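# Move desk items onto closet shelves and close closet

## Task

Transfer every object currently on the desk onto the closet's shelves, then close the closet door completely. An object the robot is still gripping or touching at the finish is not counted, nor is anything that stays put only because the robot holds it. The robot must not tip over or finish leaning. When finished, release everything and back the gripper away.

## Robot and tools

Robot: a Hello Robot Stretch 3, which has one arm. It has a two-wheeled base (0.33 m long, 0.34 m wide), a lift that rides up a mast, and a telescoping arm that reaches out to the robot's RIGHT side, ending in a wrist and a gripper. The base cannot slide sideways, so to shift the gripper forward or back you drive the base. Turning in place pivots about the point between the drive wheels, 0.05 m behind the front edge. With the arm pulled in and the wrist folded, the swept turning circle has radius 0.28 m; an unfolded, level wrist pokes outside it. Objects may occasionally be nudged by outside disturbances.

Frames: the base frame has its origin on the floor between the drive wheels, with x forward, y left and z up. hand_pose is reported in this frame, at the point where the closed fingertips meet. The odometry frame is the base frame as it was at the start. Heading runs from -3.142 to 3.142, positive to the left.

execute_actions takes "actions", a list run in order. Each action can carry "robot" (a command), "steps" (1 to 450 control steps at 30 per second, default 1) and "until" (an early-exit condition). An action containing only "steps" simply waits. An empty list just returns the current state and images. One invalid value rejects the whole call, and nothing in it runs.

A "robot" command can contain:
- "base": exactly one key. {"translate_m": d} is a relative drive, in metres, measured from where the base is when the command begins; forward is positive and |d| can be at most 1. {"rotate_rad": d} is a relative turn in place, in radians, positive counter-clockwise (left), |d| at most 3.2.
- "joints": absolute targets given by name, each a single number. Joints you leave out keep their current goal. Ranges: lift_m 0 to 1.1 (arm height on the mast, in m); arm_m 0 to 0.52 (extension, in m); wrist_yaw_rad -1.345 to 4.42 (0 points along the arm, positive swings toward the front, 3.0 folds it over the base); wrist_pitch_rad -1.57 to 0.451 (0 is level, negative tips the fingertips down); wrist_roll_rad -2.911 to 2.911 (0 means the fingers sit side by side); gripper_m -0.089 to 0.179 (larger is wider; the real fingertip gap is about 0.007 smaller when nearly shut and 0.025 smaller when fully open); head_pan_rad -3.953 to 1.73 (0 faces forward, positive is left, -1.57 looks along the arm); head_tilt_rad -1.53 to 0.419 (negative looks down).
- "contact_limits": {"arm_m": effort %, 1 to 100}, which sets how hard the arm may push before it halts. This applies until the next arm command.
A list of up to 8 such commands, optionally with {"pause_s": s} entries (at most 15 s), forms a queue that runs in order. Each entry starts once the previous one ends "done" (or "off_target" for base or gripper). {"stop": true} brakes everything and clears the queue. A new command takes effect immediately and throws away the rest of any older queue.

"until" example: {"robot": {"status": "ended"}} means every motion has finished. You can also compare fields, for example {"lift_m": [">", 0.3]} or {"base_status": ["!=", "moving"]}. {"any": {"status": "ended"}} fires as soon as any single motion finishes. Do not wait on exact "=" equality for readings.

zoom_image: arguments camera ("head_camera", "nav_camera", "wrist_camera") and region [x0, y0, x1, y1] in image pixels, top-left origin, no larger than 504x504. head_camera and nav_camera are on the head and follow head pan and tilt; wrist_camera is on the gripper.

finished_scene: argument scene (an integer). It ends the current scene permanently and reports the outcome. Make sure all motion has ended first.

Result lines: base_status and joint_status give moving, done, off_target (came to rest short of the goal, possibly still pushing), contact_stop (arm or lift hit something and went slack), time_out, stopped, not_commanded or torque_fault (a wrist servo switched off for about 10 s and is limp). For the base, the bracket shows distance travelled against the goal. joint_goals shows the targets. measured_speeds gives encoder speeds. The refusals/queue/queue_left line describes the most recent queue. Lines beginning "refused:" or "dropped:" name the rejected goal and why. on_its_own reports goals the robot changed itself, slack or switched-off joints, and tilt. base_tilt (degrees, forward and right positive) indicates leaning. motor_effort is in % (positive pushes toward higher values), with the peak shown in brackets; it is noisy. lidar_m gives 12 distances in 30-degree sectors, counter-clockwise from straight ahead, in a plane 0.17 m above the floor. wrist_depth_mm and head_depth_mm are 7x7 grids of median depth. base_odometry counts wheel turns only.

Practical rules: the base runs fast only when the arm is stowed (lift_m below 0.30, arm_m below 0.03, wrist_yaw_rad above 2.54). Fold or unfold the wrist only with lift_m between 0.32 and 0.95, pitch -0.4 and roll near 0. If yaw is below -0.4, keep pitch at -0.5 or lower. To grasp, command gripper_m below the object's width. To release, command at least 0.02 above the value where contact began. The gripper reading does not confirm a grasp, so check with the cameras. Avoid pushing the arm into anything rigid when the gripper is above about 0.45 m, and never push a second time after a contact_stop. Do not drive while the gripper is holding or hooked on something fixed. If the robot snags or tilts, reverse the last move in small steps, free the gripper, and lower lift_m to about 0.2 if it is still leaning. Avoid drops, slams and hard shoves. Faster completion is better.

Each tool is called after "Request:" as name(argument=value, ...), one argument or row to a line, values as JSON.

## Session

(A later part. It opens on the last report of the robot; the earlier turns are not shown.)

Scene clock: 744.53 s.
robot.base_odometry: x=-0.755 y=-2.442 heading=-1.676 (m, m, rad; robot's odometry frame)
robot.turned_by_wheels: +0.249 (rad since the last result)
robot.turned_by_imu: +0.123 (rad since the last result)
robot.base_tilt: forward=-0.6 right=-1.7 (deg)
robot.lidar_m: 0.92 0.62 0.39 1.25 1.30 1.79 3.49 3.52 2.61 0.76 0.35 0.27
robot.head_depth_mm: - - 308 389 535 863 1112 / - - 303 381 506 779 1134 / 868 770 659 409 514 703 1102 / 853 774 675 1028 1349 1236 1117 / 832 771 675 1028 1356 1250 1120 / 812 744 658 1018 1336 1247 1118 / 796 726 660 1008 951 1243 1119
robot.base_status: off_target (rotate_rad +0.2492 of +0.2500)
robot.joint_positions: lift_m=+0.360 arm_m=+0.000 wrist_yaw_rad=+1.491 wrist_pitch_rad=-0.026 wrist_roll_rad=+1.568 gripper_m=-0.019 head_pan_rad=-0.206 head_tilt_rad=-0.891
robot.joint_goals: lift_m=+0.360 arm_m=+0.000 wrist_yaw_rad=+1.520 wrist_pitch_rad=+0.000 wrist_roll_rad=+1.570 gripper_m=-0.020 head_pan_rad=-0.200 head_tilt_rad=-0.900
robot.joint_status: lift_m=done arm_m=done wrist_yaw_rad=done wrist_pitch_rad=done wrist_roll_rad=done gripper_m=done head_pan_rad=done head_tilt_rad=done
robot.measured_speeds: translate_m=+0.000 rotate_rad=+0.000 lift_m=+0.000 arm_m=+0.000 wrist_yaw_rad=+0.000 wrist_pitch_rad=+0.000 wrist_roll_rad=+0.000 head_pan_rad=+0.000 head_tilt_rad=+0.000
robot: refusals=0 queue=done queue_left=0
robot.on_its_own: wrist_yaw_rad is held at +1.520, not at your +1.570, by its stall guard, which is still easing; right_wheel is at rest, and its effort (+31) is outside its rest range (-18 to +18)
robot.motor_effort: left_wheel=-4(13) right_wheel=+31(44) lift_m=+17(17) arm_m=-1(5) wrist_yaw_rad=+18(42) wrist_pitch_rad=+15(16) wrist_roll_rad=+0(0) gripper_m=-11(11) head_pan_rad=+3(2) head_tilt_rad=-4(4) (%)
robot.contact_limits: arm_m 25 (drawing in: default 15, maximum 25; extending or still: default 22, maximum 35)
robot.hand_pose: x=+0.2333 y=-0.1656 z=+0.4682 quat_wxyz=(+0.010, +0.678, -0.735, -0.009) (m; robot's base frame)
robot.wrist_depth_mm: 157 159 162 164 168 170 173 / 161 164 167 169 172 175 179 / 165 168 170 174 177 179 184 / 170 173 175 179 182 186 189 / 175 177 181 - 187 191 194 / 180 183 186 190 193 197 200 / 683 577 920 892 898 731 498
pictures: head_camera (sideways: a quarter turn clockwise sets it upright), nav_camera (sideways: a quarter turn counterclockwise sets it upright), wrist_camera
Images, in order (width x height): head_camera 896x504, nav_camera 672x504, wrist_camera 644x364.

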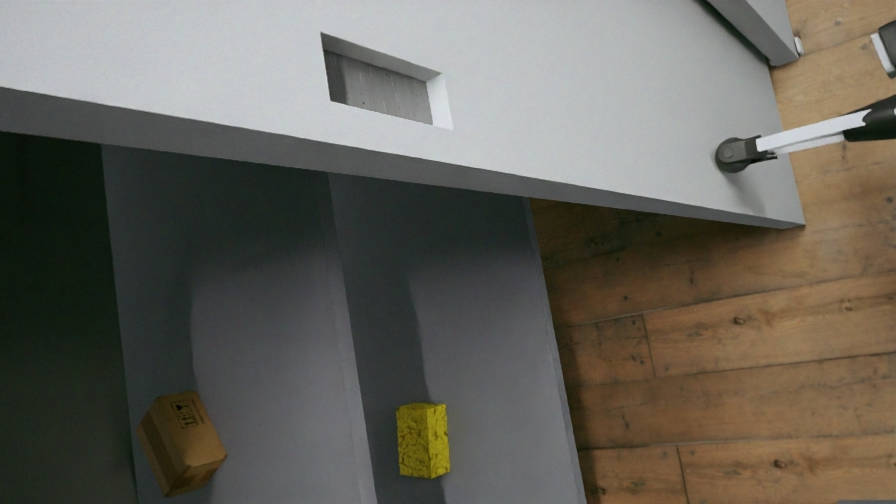

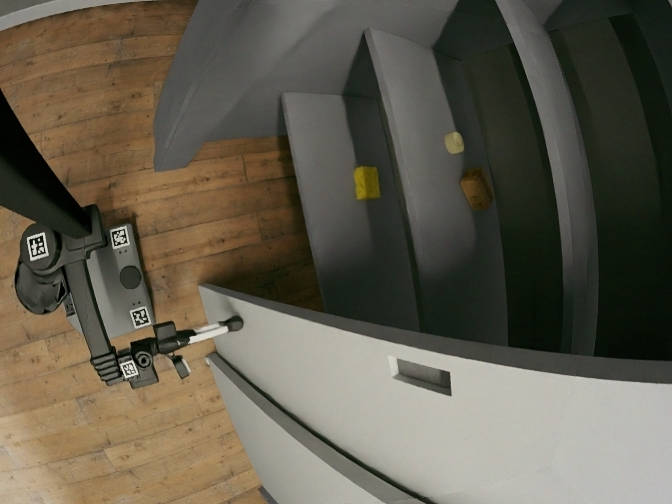

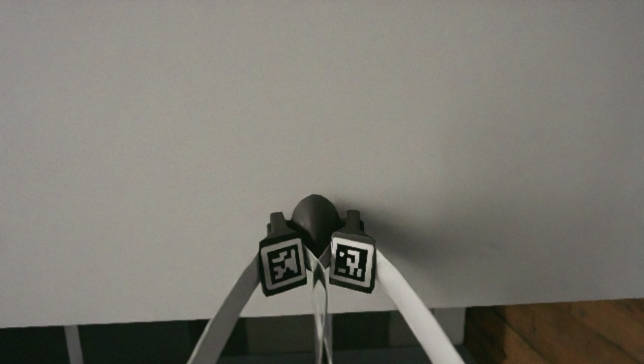

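Request:
execute_actions(
  actions=[
    {"robot":[{"base":{"translate_m":-0.08}},{"base":{"rotate_rad":0.1},"joints":{"arm_m":0.11,"wrist_yaw_rad":1.57}},{"base":{"translate_m":0.075}},{"joints":{"arm_m":0.0},"contact_limits":{"arm_m":25}},{"base":{"translate_m":-0.06}}],"steps":400,"until":{"robot":{"status":"ended"}}},
  ],
)

Scene clock: 757.47 s.
robot.base_odometry: x=-0.747 y=-2.377 heading=-1.575 (m, m, rad; robot's odometry frame)
robot.turned_by_wheels: +0.101 (rad since the last result)
robot.turned_by_imu: +0.053 (rad since the last result)
robot.base_tilt: forward=-0.5 right=-1.8 (deg)
robot.lidar_m: 1.00 0.46 0.43 1.25 1.32 1.89 3.42 3.36 2.57 0.88 0.43 0.34
robot.head_depth_mm: 290 327 396 501 685 990 1127 / 287 321 401 486 655 1003 1135 / 881 342 403 490 630 913 1115 / 894 769 1144 1050 1398 1221 1115 / 876 773 1143 1030 1391 1242 1120 / 863 751 1060 1021 1392 1243 1110 / 862 751 1115 1031 1369 1244 1102
robot.base_status: done (translate_m -0.0600 of -0.0600)
robot.joint_positions: lift_m=+0.360 arm_m=+0.000 wrist_yaw_rad=+1.623 wrist_pitch_rad=-0.022 wrist_roll_rad=+1.568 gripper_m=-0.019 head_pan_rad=-0.206 head_tilt_rad=-0.891
robot.joint_goals: lift_m=+0.360 arm_m=+0.000 wrist_yaw_rad=+1.625 wrist_pitch_rad=+0.000 wrist_roll_rad=+1.570 gripper_m=-0.020 head_pan_rad=-0.200 head_tilt_rad=-0.900
robot.joint_status: lift_m=done arm_m=done wrist_yaw_rad=done wrist_pitch_rad=done wrist_roll_rad=done gripper_m=done head_pan_rad=done head_tilt_rad=done
robot.measured_speeds: translate_m=+0.000 rotate_rad=+0.000 lift_m=+0.000 arm_m=+0.000 wrist_yaw_rad=+0.000 wrist_pitch_rad=+0.000 wrist_roll_rad=+0.000 head_pan_rad=+0.000 head_tilt_rad=+0.000
robot: refusals=0 queue=done queue_left=0
robot.on_its_own: wrist_yaw_rad is held at +1.625, not at your +1.570, by its stall guard, which is not easing now
robot.motor_effort: left_wheel=+1(19) right_wheel=-2(37) lift_m=+16(17) arm_m=-3(8) wrist_yaw_rad=+0(26) wrist_pitch_rad=+13(17) wrist_roll_rad=+0(0) gripper_m=-11(12) head_pan_rad=+1(2) head_tilt_rad=-3(4) (%)
robot.contact_limits: arm_m 25 (drawing in: default 15, maximum 25; extending or still: default 22, maximum 35)
robot.hand_pose: x=+0.2339 y=-0.1320 z=+0.4693 quat_wxyz=(+0.009, +0.725, -0.688, -0.007) (m; robot's base frame)
robot.wrist_depth_mm: 196 199 203 205 207 212 214 / 207 209 215 216 219 222 227 / 217 223 225 228 232 238 241 / 232 234 238 242 249 253 257 / 815 620 - - - 744 504 / 759 712 889 896 944 742 510 / 725 714 757 767 782 724 511
pictures: head_camera (sideways: a quarter turn clockwise sets it upright), nav_camera (sideways: a quarter turn counterclockwise sets it upright), wrist_camera
Images, in order (width x height): head_camera 896x504, nav_camera 672x504, wrist_camera 644x364.

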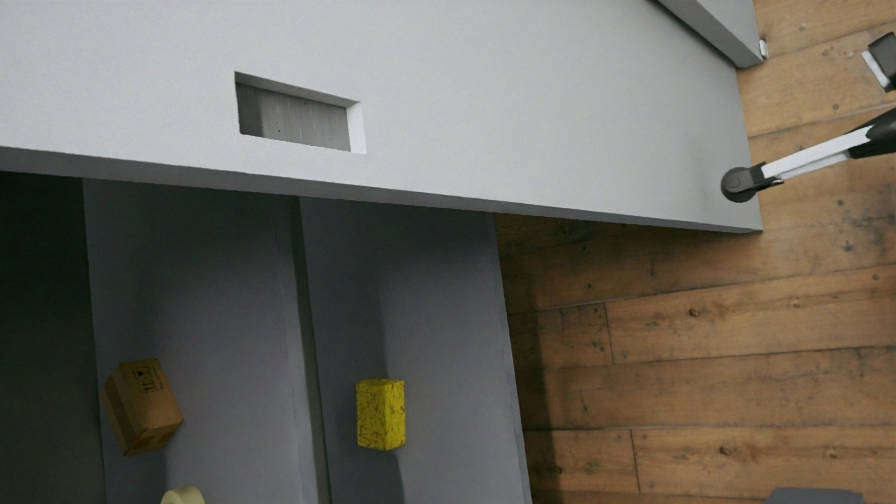

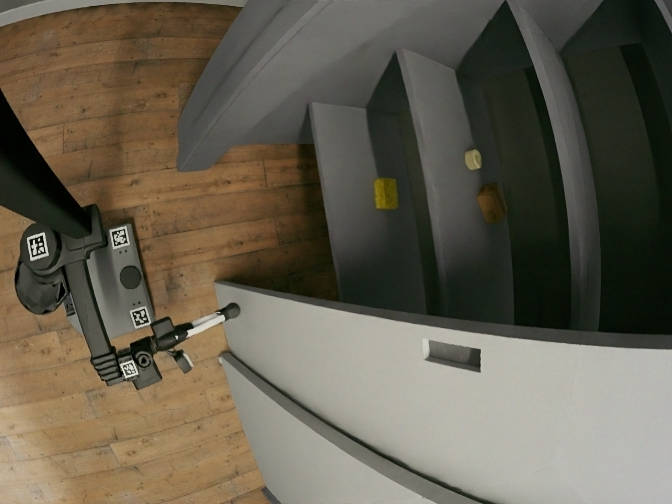

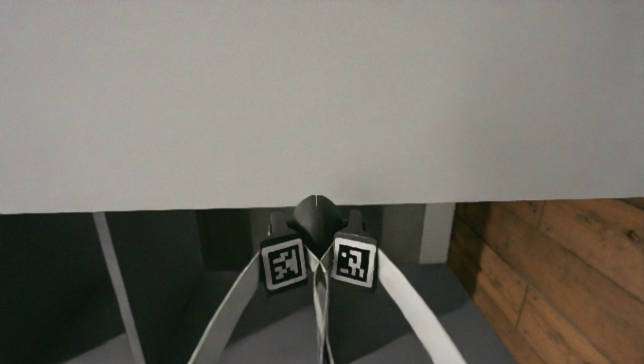

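Request:
execute_actions(
  actions=[
    {"robot":[{"base":{"rotate_rad":0.08},"joints":{"arm_m":0.19,"wrist_yaw_rad":1.57}},{"base":{"translate_m":0.06}},{"joints":{"arm_m":0.0},"contact_limits":{"arm_m":25}},{"base":{"translate_m":-0.06}}],"steps":400,"until":{"robot":{"status":"ended"}}},
  ],
)

Scene clock: 768.50 s.
robot.base_odometry: x=-0.747 y=-2.377 heading=-1.495 (m, m, rad; robot's odometry frame)
robot.turned_by_wheels: +0.080 (rad since the last result)
robot.turned_by_imu: +0.020 (rad since the last result)
robot.base_tilt: forward=-0.5 right=-1.7 (deg)
robot.lidar_m: 1.01 0.45 0.44 1.25 1.33 1.93 3.42 3.30 2.57 0.86 0.43 0.34
robot.head_depth_mm: 292 333 404 510 687 1004 1128 / 291 328 409 494 666 1009 1138 / 873 349 412 501 643 944 1113 / 900 770 1146 1049 1393 1221 1119 / 885 771 1137 1049 1394 1248 1116 / 871 764 1078 1028 1402 1246 1116 / 870 759 1119 1025 1391 1241 1109
robot.base_status: done (translate_m -0.0600 of -0.0600)
robot.joint_positions: lift_m=+0.360 arm_m=+0.000 wrist_yaw_rad=+1.633 wrist_pitch_rad=-0.022 wrist_roll_rad=+1.568 gripper_m=-0.019 head_pan_rad=-0.206 head_tilt_rad=-0.891
robot.joint_goals: lift_m=+0.360 arm_m=+0.000 wrist_yaw_rad=+1.634 wrist_pitch_rad=+0.000 wrist_roll_rad=+1.570 gripper_m=-0.020 head_pan_rad=-0.200 head_tilt_rad=-0.900
robot.joint_status: lift_m=done arm_m=done wrist_yaw_rad=done wrist_pitch_rad=done wrist_roll_rad=done gripper_m=done head_pan_rad=done head_tilt_rad=done
robot.measured_speeds: translate_m=+0.000 rotate_rad=+0.000 lift_m=+0.000 arm_m=+0.000 wrist_yaw_rad=+0.000 wrist_pitch_rad=+0.000 wrist_roll_rad=+0.000 head_pan_rad=+0.000 head_tilt_rad=+0.000
robot: refusals=0 queue=done queue_left=0
robot.on_its_own: wrist_yaw_rad is held at +1.634, not at your +1.570, by its stall guard, which is not easing now
robot.motor_effort: left_wheel=+1(19) right_wheel=-2(48) lift_m=+17(17) arm_m=-2(6) wrist_yaw_rad=+1(31) wrist_pitch_rad=+13(15) wrist_roll_rad=+0(0) gripper_m=-11(11) head_pan_rad=+2(2) head_tilt_rad=-3(4) (%)
robot.contact_limits: arm_m 25 (drawing in: default 15, maximum 25; extending or still: default 22, maximum 35)
robot.hand_pose: x=+0.2338 y=-0.1295 z=+0.4693 quat_wxyz=(+0.009, +0.729, -0.685, -0.007) (m; robot's base frame)
robot.wrist_depth_mm: 200 202 205 206 211 212 215 / 211 214 214 219 223 225 229 / 224 225 228 232 237 240 246 / 237 241 244 251 251 257 262 / 768 679 - - - 721 501 / 783 732 885 852 913 761 506 / 710 708 766 732 743 682 510
pictures: head_camera (sideways: a quarter turn clockwise sets it upright), nav_camera (sideways: a quarter turn counterclockwise sets it upright), wrist_camera
Images, in order (width x height): head_camera 896x504, nav_camera 672x504, wrist_camera 644x364.

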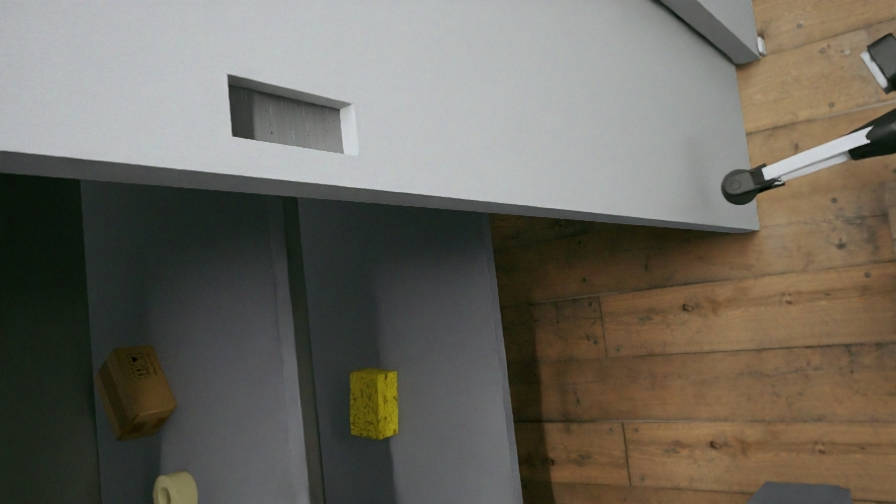

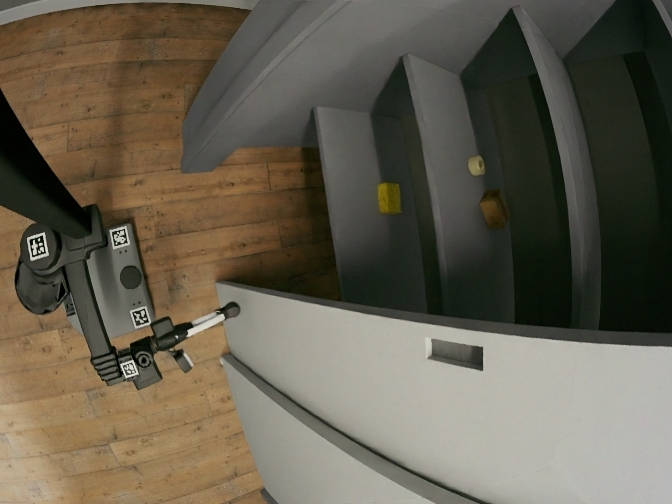

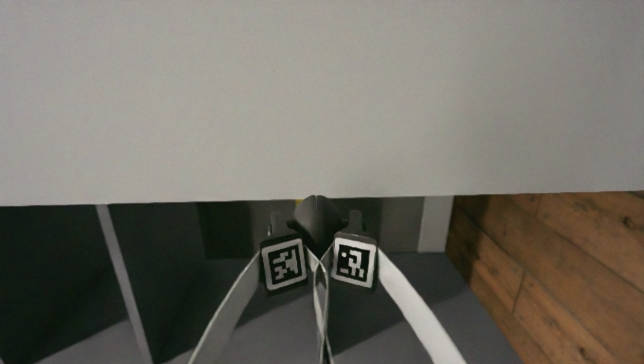

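Request:
execute_actions(
  actions=[
    {"robot":[{"base":{"translate_m":-0.3},"joints":{"wrist_yaw_rad":1.57}},{"base":{"rotate_rad":0.75}},{"base":{"translate_m":0.32}},{"base":{"rotate_rad":-0.65},"joints":{"arm_m":0.25}}],"steps":450,"until":{"robot":{"status":"ended"}}},
  ],
)

Scene clock: 789.53 s.
robot.base_odometry: x=-0.534 y=-2.295 heading=-1.395 (m, m, rad; robot's odometry frame)
robot.turned_by_wheels: +0.100 (rad since the last result)
robot.turned_by_imu: +0.102 (rad since the last result)
robot.base_tilt: forward=-0.6 right=-1.7 (deg)
robot.lidar_m: 0.37 0.38 1.04 1.03 1.15 1.82 3.38 3.32 2.76 0.87 0.51 0.53
robot.head_depth_mm: 937 798 1202 1500 958 1186 1122 / 936 790 1191 1499 1391 1220 1115 / 931 793 1194 1094 1388 1245 1118 / 926 794 1166 1094 1390 1249 1120 / 926 790 1196 1089 1398 1202 1125 / 932 792 1151 1041 714 910 1114 / 846 750 476 503 619 941 1114
robot.base_status: done (rotate_rad -0.6499 of -0.6500)
robot.joint_positions: lift_m=+0.360 arm_m=+0.250 wrist_yaw_rad=+1.571 wrist_pitch_rad=-0.022 wrist_roll_rad=+1.568 gripper_m=-0.019 head_pan_rad=-0.206 head_tilt_rad=-0.891
robot.joint_goals: lift_m=+0.360 arm_m=+0.250 wrist_yaw_rad=+1.570 wrist_pitch_rad=+0.000 wrist_roll_rad=+1.570 gripper_m=-0.020 head_pan_rad=-0.200 head_tilt_rad=-0.900
robot.joint_status: lift_m=done arm_m=done wrist_yaw_rad=done wrist_pitch_rad=done wrist_roll_rad=done gripper_m=done head_pan_rad=done head_tilt_rad=done
robot.measured_speeds: translate_m=+0.000 rotate_rad=+0.000 lift_m=+0.000 arm_m=+0.000 wrist_yaw_rad=+0.000 wrist_pitch_rad=+0.000 wrist_roll_rad=+0.000 head_pan_rad=+0.000 head_tilt_rad=+0.000
robot: refusals=0 queue=done queue_left=0
robot.motor_effort: left_wheel=+2(7) right_wheel=-4(6) lift_m=+18(17) arm_m=+4(7) wrist_yaw_rad=-1(1) wrist_pitch_rad=+13(13) wrist_roll_rad=+0(0) gripper_m=-12(11) head_pan_rad=+1(2) head_tilt_rad=-3(2) (%)
robot.hand_pose: x=+0.2343 y=-0.3945 z=+0.4693 quat_wxyz=(+0.009, +0.707, -0.707, -0.007) (m; robot's base frame)
robot.wrist_depth_mm: 217 221 223 226 229 234 236 / 230 232 238 240 245 250 254 / 246 249 254 258 262 267 272 / 263 267 273 276 281 286 295 / 789 713 - - - 751 502 / 766 786 891 863 906 731 505 / 726 706 758 761 761 692 512
pictures: head_camera (sideways: a quarter turn clockwise sets it upright), nav_camera (sideways: a quarter turn counterclockwise sets it upright), wrist_camera
Images, in order (width x height): head_camera 896x504, nav_camera 672x504, wrist_camera 644x364.

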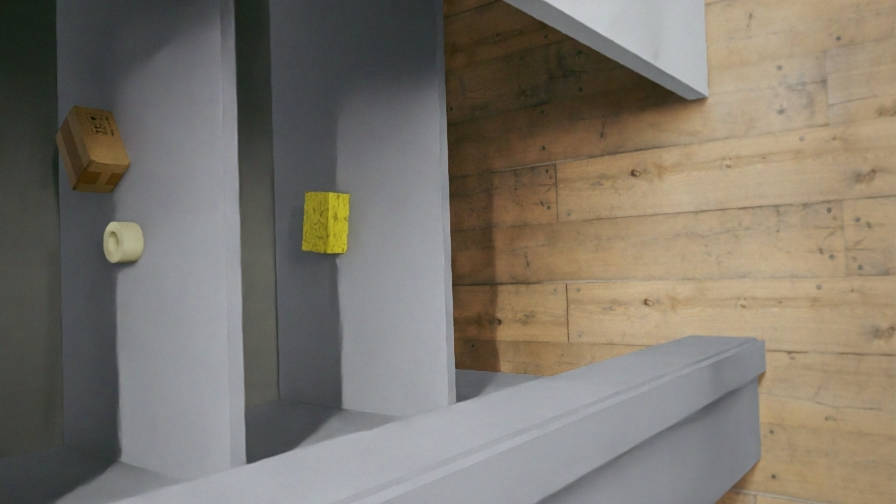

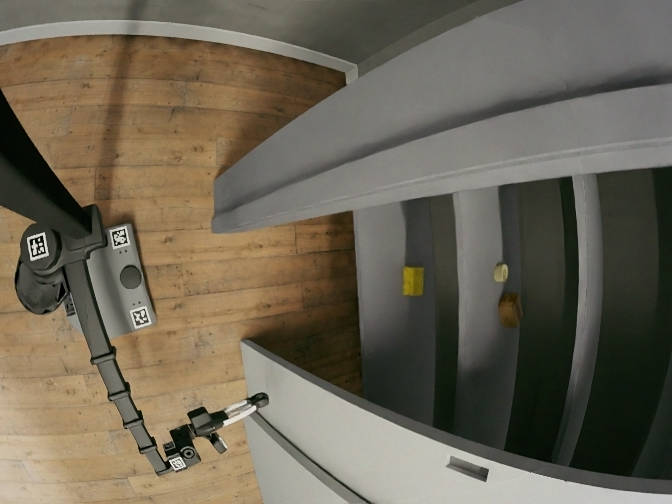

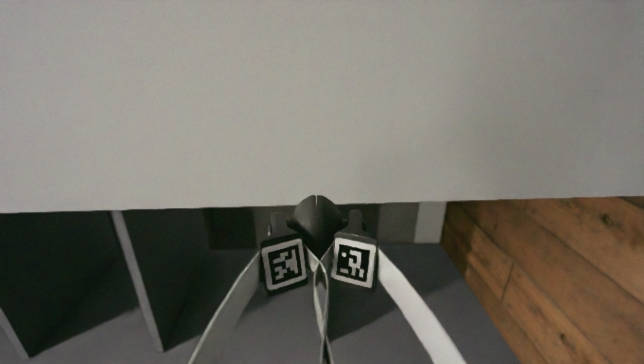

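Request:
execute_actions(
  actions=[
    {"robot":[{"joints":{"arm_m":0.265,"head_pan_rad":-0.6}},{"base":{"translate_m":0.10}}],"steps":200,"until":{"robot":{"status":"ended"}}},
  ],
)

Scene clock: 796.57 s.
robot.base_odometry: x=-0.517 y=-2.393 heading=-1.397 (m, m, rad; robot's odometry frame)
robot.turned_by_wheels: -0.001 (rad since the last result)
robot.turned_by_imu: -0.001 (rad since the last result)
robot.base_tilt: forward=-0.6 right=-1.7 (deg)
robot.lidar_m: 0.28 0.27 1.02 1.02 1.13 1.79 3.52 3.32 2.77 0.67 0.45 1.00
robot.head_depth_mm: 963 468 520 658 949 1225 1118 / 971 821 1190 1064 841 1202 1115 / 959 797 1197 1492 1397 1219 1122 / 936 772 1196 1070 1398 1246 1114 / 909 776 1140 1049 1390 1236 1114 / 876 769 1076 1025 1367 1241 1075 / 869 748 693 1031 1355 1218 761
robot.base_status: done (translate_m +0.0999 of +0.1000)
robot.joint_positions: lift_m=+0.360 arm_m=+0.265 wrist_yaw_rad=+1.575 wrist_pitch_rad=-0.022 wrist_roll_rad=+1.568 gripper_m=-0.019 head_pan_rad=-0.593 head_tilt_rad=-0.891
robot.joint_goals: lift_m=+0.360 arm_m=+0.265 wrist_yaw_rad=+1.570 wrist_pitch_rad=+0.000 wrist_roll_rad=+1.570 gripper_m=-0.020 head_pan_rad=-0.600 head_tilt_rad=-0.900
robot.joint_status: lift_m=done arm_m=done wrist_yaw_rad=done wrist_pitch_rad=done wrist_roll_rad=done gripper_m=done head_pan_rad=done head_tilt_rad=done
robot.measured_speeds: translate_m=+0.000 rotate_rad=+0.000 lift_m=+0.000 arm_m=+0.000 wrist_yaw_rad=+0.000 wrist_pitch_rad=+0.000 wrist_roll_rad=+0.000 head_pan_rad=+0.000 head_tilt_rad=+0.000
robot: refusals=0 queue=done queue_left=0
robot.on_its_own: right_wheel is at rest, and its effort (+33) is outside its rest range (-18 to +18)
robot.motor_effort: left_wheel=-12(14) right_wheel=+33(34) lift_m=+17(17) arm_m=+4(4) wrist_yaw_rad=-4(4) wrist_pitch_rad=+13(14) wrist_roll_rad=+0(0) gripper_m=-11(12) head_pan_rad=-1(21) head_tilt_rad=-4(3) (%)
robot.hand_pose: x=+0.2343 y=-0.4085 z=+0.4691 quat_wxyz=(+0.009, +0.709, -0.706, -0.007) (m; robot's base frame)
robot.wrist_depth_mm: 135 137 139 142 144 146 149 / 144 146 149 150 153 155 158 / 155 156 159 160 164 167 170 / 165 166 170 172 177 181 184 / 178 181 182 - 190 195 199 / 700 527 886 851 864 745 507 / 727 674 746 742 753 696 495
pictures: head_camera (sideways: a quarter turn clockwise sets it upright), nav_camera (sideways: a quarter turn counterclockwise sets it upright), wrist_camera
Images, in order (width x height): head_camera 896x504, nav_camera 672x504, wrist_camera 644x364.

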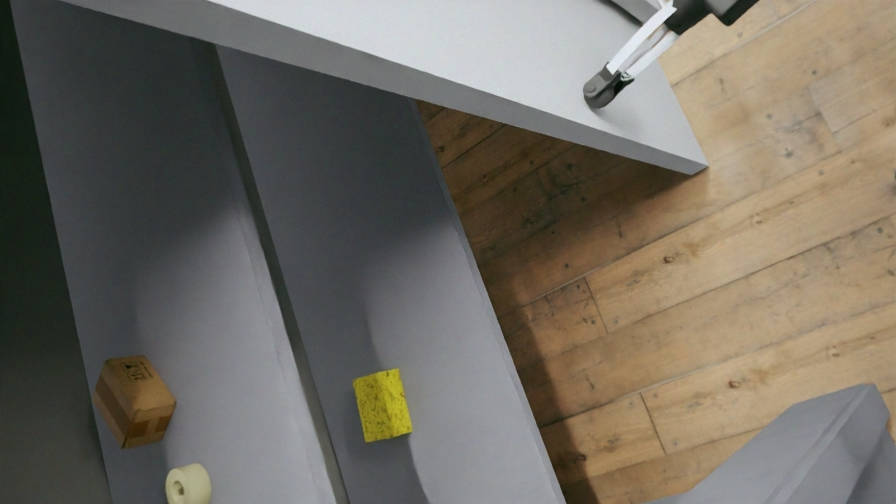

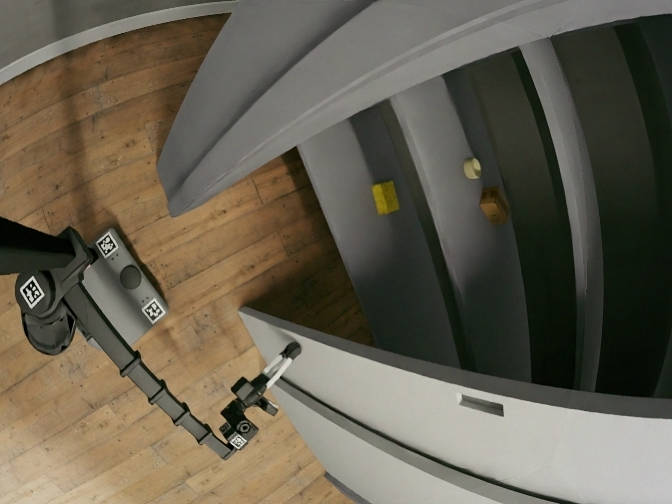

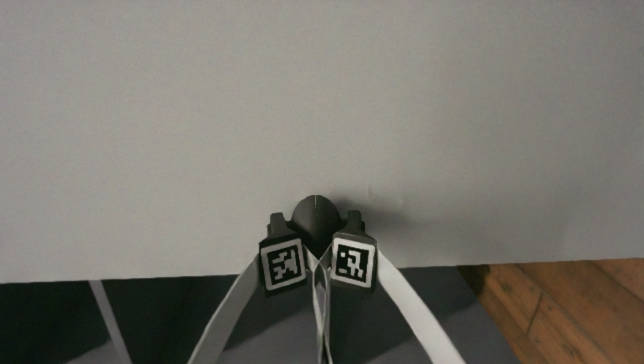

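Contact near the door's edge. Retract.

Request:
execute_actions(
  actions=[
    {"robot":[{"joints":{"arm_m":0.0},"contact_limits":{"arm_m":25}}],"steps":300,"until":{"robot":{"status":"ended"}}},
  ],
)

Scene clock: 801.10 s.
robot.base_odometry: x=-0.517 y=-2.394 heading=-1.395 (m, m, rad; robot's odometry frame)
robot.turned_by_wheels: +0.001 (rad since the last result)
robot.turned_by_imu: +0.002 (rad since the last result)
robot.base_tilt: forward=-0.5 right=-1.7 (deg)
robot.lidar_m: 0.28 0.27 1.02 1.01 1.13 1.80 3.48 3.32 2.77 0.67 0.45 1.00
robot.head_depth_mm: 971 483 518 652 960 1237 1119 / 959 817 1199 1067 863 1200 1110 / 966 790 1195 1502 1396 1230 1151 / 932 771 1196 1075 1393 1256 1114 / 907 772 1140 1049 1403 1241 1124 / 880 768 1081 1027 1369 1240 1073 / 866 747 693 1027 1361 1217 760
robot.base_status: done (translate_m +0.1000 of +0.1000)
robot.joint_positions: lift_m=+0.360 arm_m=+0.000 wrist_yaw_rad=+1.569 wrist_pitch_rad=-0.022 wrist_roll_rad=+1.569 gripper_m=-0.019 head_pan_rad=-0.593 head_tilt_rad=-0.891
robot.joint_goals: lift_m=+0.360 arm_m=+0.000 wrist_yaw_rad=+1.570 wrist_pitch_rad=+0.000 wrist_roll_rad=+1.570 gripper_m=-0.020 head_pan_rad=-0.600 head_tilt_rad=-0.900
robot.joint_status: lift_m=done arm_m=done wrist_yaw_rad=done wrist_pitch_rad=done wrist_roll_rad=done gripper_m=done head_pan_rad=done head_tilt_rad=done
robot.measured_speeds: translate_m=+0.000 rotate_rad=+0.000 lift_m=+0.000 arm_m=+0.000 wrist_yaw_rad=+0.000 wrist_pitch_rad=+0.000 wrist_roll_rad=+0.000 head_pan_rad=+0.000 head_tilt_rad=+0.000
robot: refusals=0 queue=done queue_left=0
robot.motor_effort: left_wheel=+2(12) right_wheel=-3(33) lift_m=+17(17) arm_m=-2(5) wrist_yaw_rad=+0(17) wrist_pitch_rad=+13(13) wrist_roll_rad=+0(0) gripper_m=-11(11) head_pan_rad=-2(2) head_tilt_rad=-3(3) (%)
robot.contact_limits: arm_m 25 (drawing in: default 15, maximum 25; extending or still: default 22, maximum 35)
robot.hand_pose: x=+0.2343 y=-0.1458 z=+0.4692 quat_wxyz=(+0.009, +0.706, -0.708, -0.007) (m; robot's base frame)
robot.wrist_depth_mm: 432 649 763 762 785 715 491 / 482 651 814 798 838 728 492 / 705 624 838 860 863 726 503 / 724 619 896 897 908 740 503 / 691 616 706 - 704 668 503 / 558 552 550 533 549 548 495 / 451 456 448 351 352 349 350
pictures: head_camera (sideways: a quarter turn clockwise sets it upright), nav_camera (sideways: a quarter turn counterclockwise sets it upright), wrist_camera
Images, in order (width x height): head_camera 896x504, nav_camera 672x504, wrist_camera 644x364.

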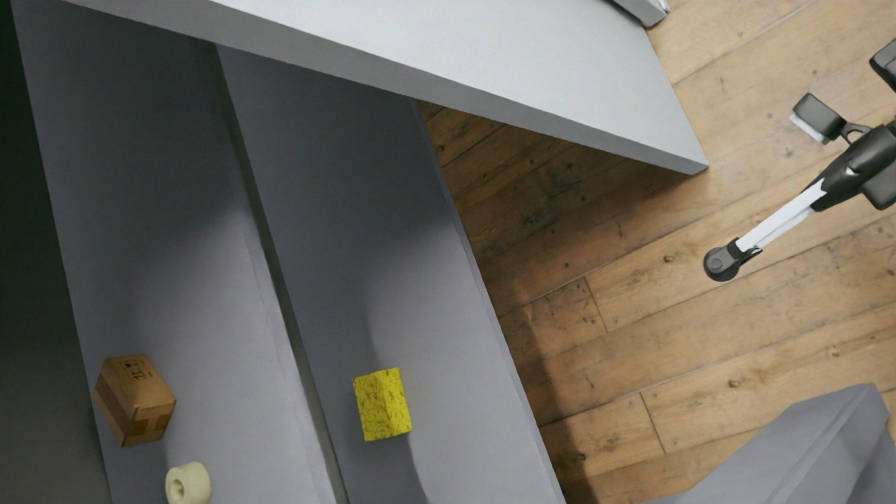

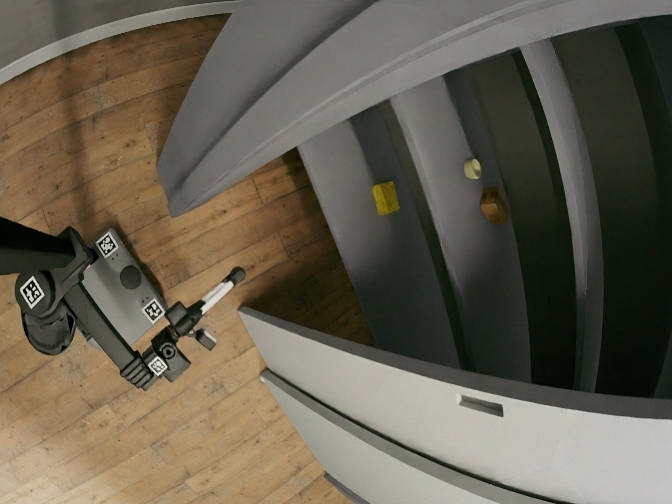

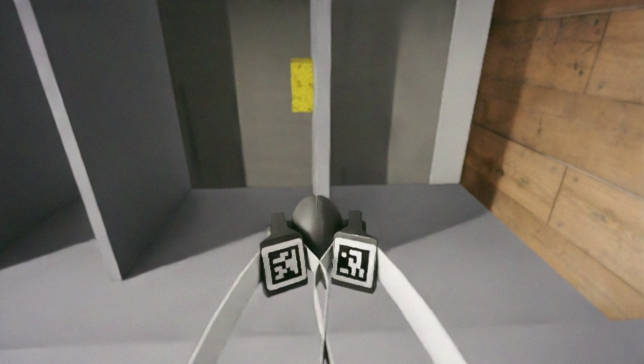

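Request:
execute_actions(
  actions=[
    {"robot":[{"base":{"translate_m":-0.08}},{"base":{"rotate_rad":-0.22},"joints":{"arm_m":0.22}},{"base":{"translate_m":0.15}}],"steps":300,"until":{"robot":{"status":"ended"}}},
  ],
)

Scene clock: 811.60 s.
robot.base_odometry: x=-0.538 y=-2.465 heading=-1.615 (m, m, rad; robot's odometry frame)
robot.turned_by_wheels: -0.220 (rad since the last result)
robot.turned_by_imu: -0.219 (rad since the last result)
robot.base_tilt: forward=-0.5 right=-1.7 (deg)
robot.lidar_m: 0.92 0.22 0.23 1.03 1.07 1.41 3.56 3.54 2.87 0.90 0.38 0.40
robot.head_depth_mm: 320 401 501 701 1063 1263 1123 / 343 381 451 577 828 1229 1119 / 962 793 1191 1074 807 1190 1117 / 963 769 1198 1069 1398 1241 1118 / 931 768 1136 1033 1399 1239 1119 / 894 774 690 1032 1332 1244 1120 / 856 772 661 1009 935 1244 1116
robot.base_status: done (translate_m +0.1500 of +0.1500)
robot.joint_positions: lift_m=+0.360 arm_m=+0.220 wrist_yaw_rad=+1.569 wrist_pitch_rad=-0.022 wrist_roll_rad=+1.569 gripper_m=-0.019 head_pan_rad=-0.593 head_tilt_rad=-0.891
robot.joint_goals: lift_m=+0.360 arm_m=+0.220 wrist_yaw_rad=+1.570 wrist_pitch_rad=+0.000 wrist_roll_rad=+1.570 gripper_m=-0.020 head_pan_rad=-0.600 head_tilt_rad=-0.900
robot.joint_status: lift_m=done arm_m=done wrist_yaw_rad=done wrist_pitch_rad=done wrist_roll_rad=done gripper_m=done head_pan_rad=done head_tilt_rad=done
robot.measured_speeds: translate_m=+0.000 rotate_rad=+0.000 lift_m=+0.000 arm_m=+0.000 wrist_yaw_rad=+0.000 wrist_pitch_rad=+0.000 wrist_roll_rad=+0.000 head_pan_rad=+0.000 head_tilt_rad=+0.000
robot: refusals=0 queue=done queue_left=0
robot.motor_effort: left_wheel=+2(8) right_wheel=-4(8) lift_m=+17(17) arm_m=+4(4) wrist_yaw_rad=+0(0) wrist_pitch_rad=+13(13) wrist_roll_rad=+0(0) gripper_m=-11(11) head_pan_rad=-1(2) head_tilt_rad=-4(2) (%)
robot.hand_pose: x=+0.2343 y=-0.3650 z=+0.4693 quat_wxyz=(+0.009, +0.706, -0.708, -0.007) (m; robot's base frame)
robot.wrist_depth_mm: 161 162 165 167 170 173 175 / 166 168 171 174 176 178 182 / 171 173 176 179 181 184 187 / 177 179 182 185 188 191 194 / 182 186 188 - 194 199 202 / 190 191 194 200 202 204 209 / 196 522 856 883 888 723 504
pictures: head_camera (sideways: a quarter turn clockwise sets it upright), nav_camera (sideways: a quarter turn counterclockwise sets it upright), wrist_camera
Images, in order (width x height): head_camera 896x504, nav_camera 672x504, wrist_camera 644x364.

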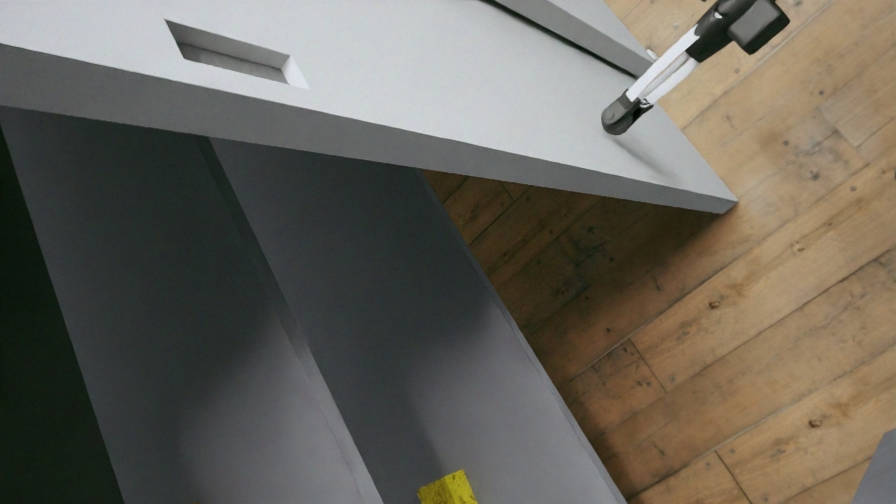

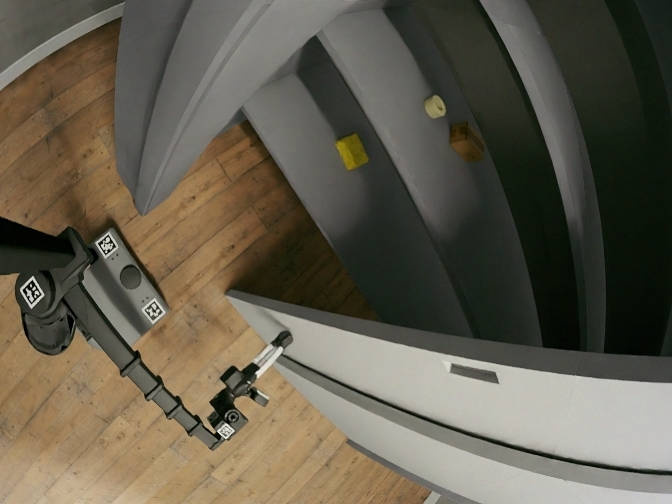

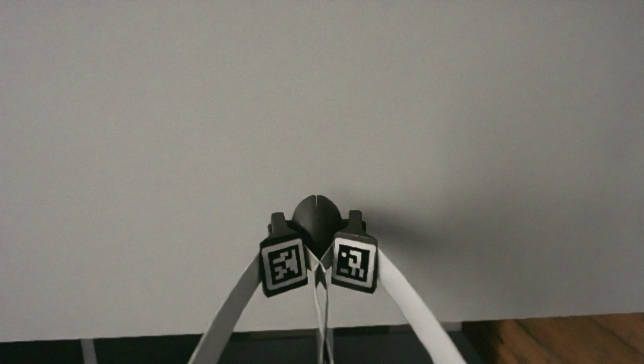

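Request:
execute_actions(
  actions=[
    {"robot":[{"base":{"translate_m":0.03}},{"joints":{"arm_m":0.0},"contact_limits":{"arm_m":25}}],"steps":300,"until":{"robot":{"status":"ended"}}},
  ],
)

Scene clock: 818.30 s.
robot.base_odometry: x=-0.539 y=-2.494 heading=-1.616 (m, m, rad; robot's odometry frame)
robot.turned_by_wheels: -0.001 (rad since the last result)
robot.turned_by_imu: -0.075 (rad since the last result)
robot.base_tilt: forward=-0.6 right=-1.7 (deg)
robot.lidar_m: 0.90 0.22 0.21 1.03 1.05 1.33 2.85 3.56 2.94 1.25 0.37 0.26
robot.head_depth_mm: 335 415 544 787 1098 1251 1123 / 303 361 455 615 948 1242 1116 / 288 319 391 504 707 1175 1130 / - 294 343 427 565 787 1102 / - - 319 379 471 755 1104 / - - 293 358 1327 1239 1120 / - 751 642 1027 917 1242 1113
robot.base_status: done (translate_m +0.0299 of +0.0300)
robot.joint_positions: lift_m=+0.360 arm_m=+0.000 wrist_yaw_rad=+1.489 wrist_pitch_rad=-0.025 wrist_roll_rad=+1.569 gripper_m=-0.019 head_pan_rad=-0.594 head_tilt_rad=-0.891
robot.joint_goals: lift_m=+0.360 arm_m=+0.000 wrist_yaw_rad=+1.500 wrist_pitch_rad=+0.000 wrist_roll_rad=+1.570 gripper_m=-0.020 head_pan_rad=-0.600 head_tilt_rad=-0.900
robot.joint_status: lift_m=done arm_m=done wrist_yaw_rad=done wrist_pitch_rad=done wrist_roll_rad=done gripper_m=done head_pan_rad=done head_tilt_rad=done
robot.measured_speeds: translate_m=+0.000 rotate_rad=+0.000 lift_m=+0.000 arm_m=+0.000 wrist_yaw_rad=+0.000 wrist_pitch_rad=+0.000 wrist_roll_rad=+0.000 head_pan_rad=+0.000 head_tilt_rad=+0.000
robot: refusals=0 queue=done queue_left=0
robot.on_its_own: wrist_yaw_rad is held at +1.500, not at your +1.570, by its stall guard, which is not easing now; right_wheel is at rest, and its effort (+21) is outside its rest range (-18 to +18)
robot.motor_effort: left_wheel=+0(20) right_wheel=+21(50) lift_m=+17(17) arm_m=-3(9) wrist_yaw_rad=+7(52) wrist_pitch_rad=+14(14) wrist_roll_rad=+0(0) gripper_m=-11(11) head_pan_rad=-2(2) head_tilt_rad=-3(3) (%)
robot.contact_limits: arm_m 25 (drawing in: default 15, maximum 25; extending or still: default 22, maximum 35)
robot.hand_pose: x=+0.2333 y=-0.1664 z=+0.4686 quat_wxyz=(+0.010, +0.677, -0.736, -0.008) (m; robot's base frame)
robot.wrist_depth_mm: 169 173 175 180 181 185 186 / 172 174 177 180 182 184 189 / 173 175 178 180 183 187 189 / 174 177 179 183 185 190 193 / 176 177 180 - 187 189 194 / 177 179 180 185 189 189 196 / 177 181 183 187 191 622 462
pictures: head_camera (sideways: a quarter turn clockwise sets it upright), nav_camera (sideways: a quarter turn counterclockwise sets it upright), wrist_camera
Images, in order (width x height): head_camera 896x504, nav_camera 672x504, wrist_camera 644x364.

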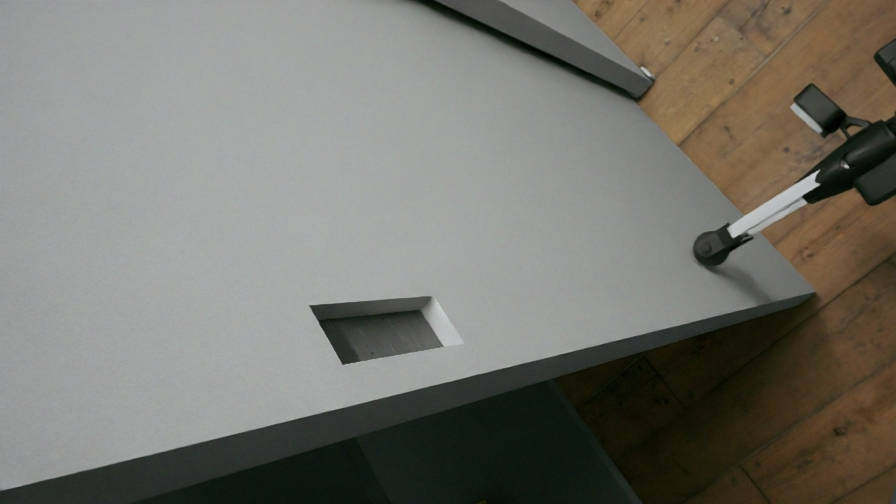

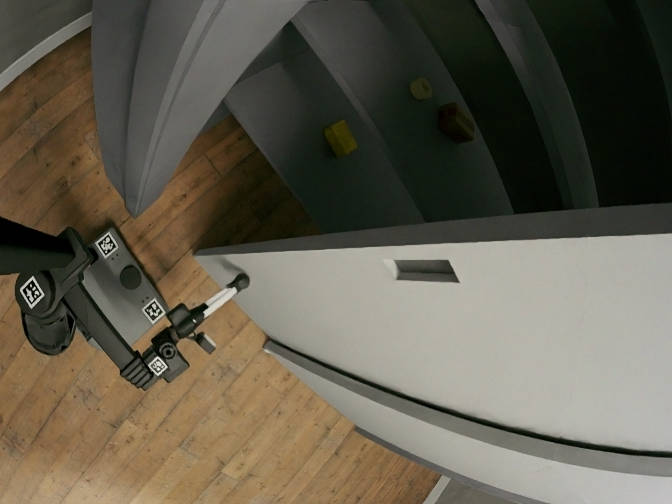

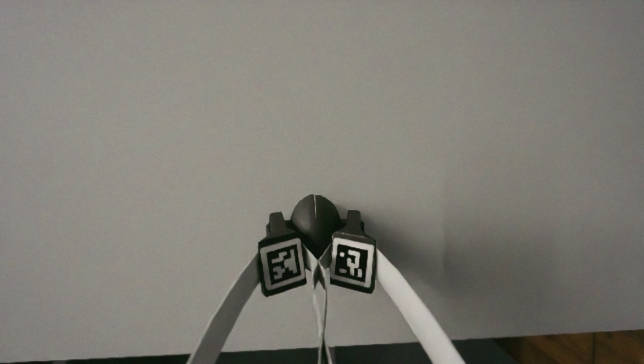

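Request:
execute_actions(
  actions=[
    {"robot":[{"base":{"translate_m":-0.07}},{"base":{"rotate_rad":0.06},"joints":{"arm_m":0.24,"wrist_yaw_rad":1.57}},{"base":{"translate_m":0.04}}],"steps":300,"until":{"robot":{"status":"ended"}}},
  ],
)

Scene clock: 827.47 s.
robot.base_odometry: x=-0.535 y=-2.465 heading=-1.555 (m, m, rad; robot's odometry frame)
robot.turned_by_wheels: +0.060 (rad since the last result)
robot.turned_by_imu: +0.062 (rad since the last result)
robot.base_tilt: forward=-0.5 right=-1.8 (deg)
robot.lidar_m: 0.93 0.23 0.24 1.03 1.05 1.39 3.39 3.54 2.89 1.03 0.38 0.28
robot.head_depth_mm: 345 422 544 765 1118 1236 1121 / 313 375 470 624 901 1223 1112 / 294 338 412 528 734 1187 1115 / - 308 367 457 604 888 1119 / - 292 344 402 528 1184 1119 / - - 321 986 1348 1238 1118 / 864 749 674 1010 934 1245 1121
robot.base_status: done (translate_m +0.0400 of +0.0400)
robot.joint_positions: lift_m=+0.360 arm_m=+0.240 wrist_yaw_rad=+1.568 wrist_pitch_rad=-0.022 wrist_roll_rad=+1.569 gripper_m=-0.019 head_pan_rad=-0.594 head_tilt_rad=-0.891
robot.joint_goals: lift_m=+0.360 arm_m=+0.240 wrist_yaw_rad=+1.570 wrist_pitch_rad=+0.000 wrist_roll_rad=+1.570 gripper_m=-0.020 head_pan_rad=-0.600 head_tilt_rad=-0.900
robot.joint_status: lift_m=done arm_m=done wrist_yaw_rad=done wrist_pitch_rad=done wrist_roll_rad=done gripper_m=done head_pan_rad=done head_tilt_rad=done
robot.measured_speeds: translate_m=+0.000 rotate_rad=+0.000 lift_m=+0.000 arm_m=+0.000 wrist_yaw_rad=+0.000 wrist_pitch_rad=+0.000 wrist_roll_rad=+0.000 head_pan_rad=+0.000 head_tilt_rad=+0.000
robot: refusals=0 queue=done queue_left=0
robot.motor_effort: left_wheel=-3(5) right_wheel=+2(20) lift_m=+17(17) arm_m=+4(2) wrist_yaw_rad=+0(6) wrist_pitch_rad=+13(15) wrist_roll_rad=+0(0) gripper_m=-11(11) head_pan_rad=-2(3) head_tilt_rad=-4(3) (%)
robot.hand_pose: x=+0.2343 y=-0.3852 z=+0.4693 quat_wxyz=(+0.009, +0.706, -0.708, -0.007) (m; robot's base frame)
robot.wrist_depth_mm: 180 182 184 187 189 192 195 / 184 186 188 192 194 197 201 / 189 193 194 197 200 203 208 / 195 197 200 205 206 210 214 / 201 203 208 - 213 217 222 / 207 209 214 219 220 225 228 / 213 218 220 225 228 233 237
pictures: head_camera (sideways: a quarter turn clockwise sets it upright), nav_camera (sideways: a quarter turn counterclockwise sets it upright), wrist_camera
Images, in order (width x height): head_camera 896x504, nav_camera 672x504, wrist_camera 644x364.

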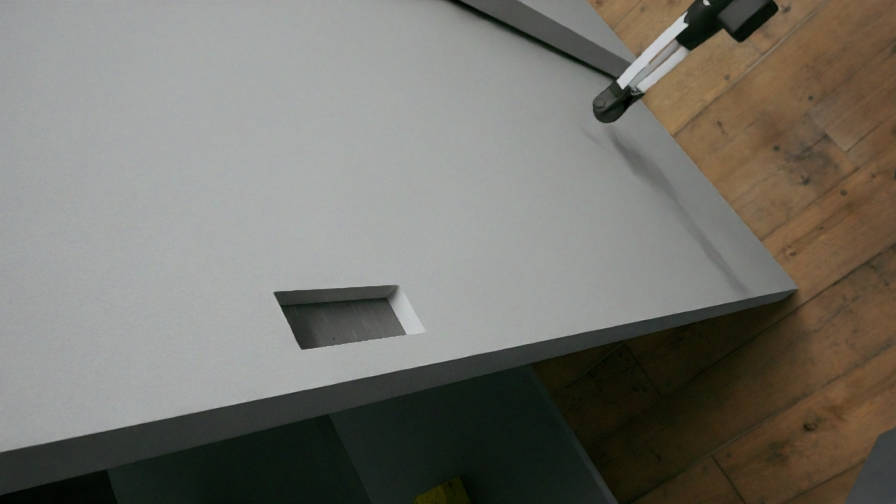

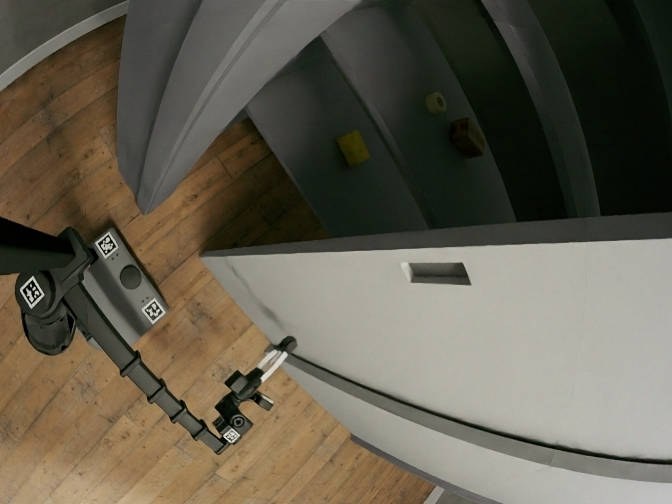

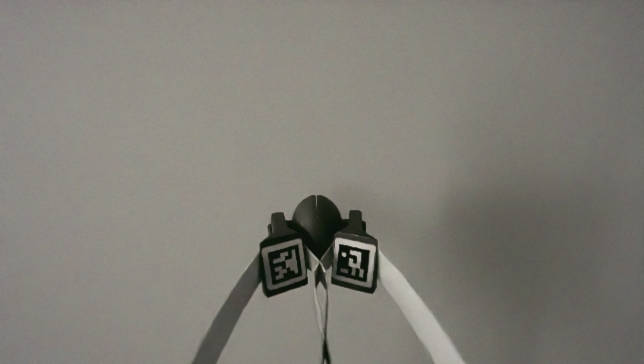

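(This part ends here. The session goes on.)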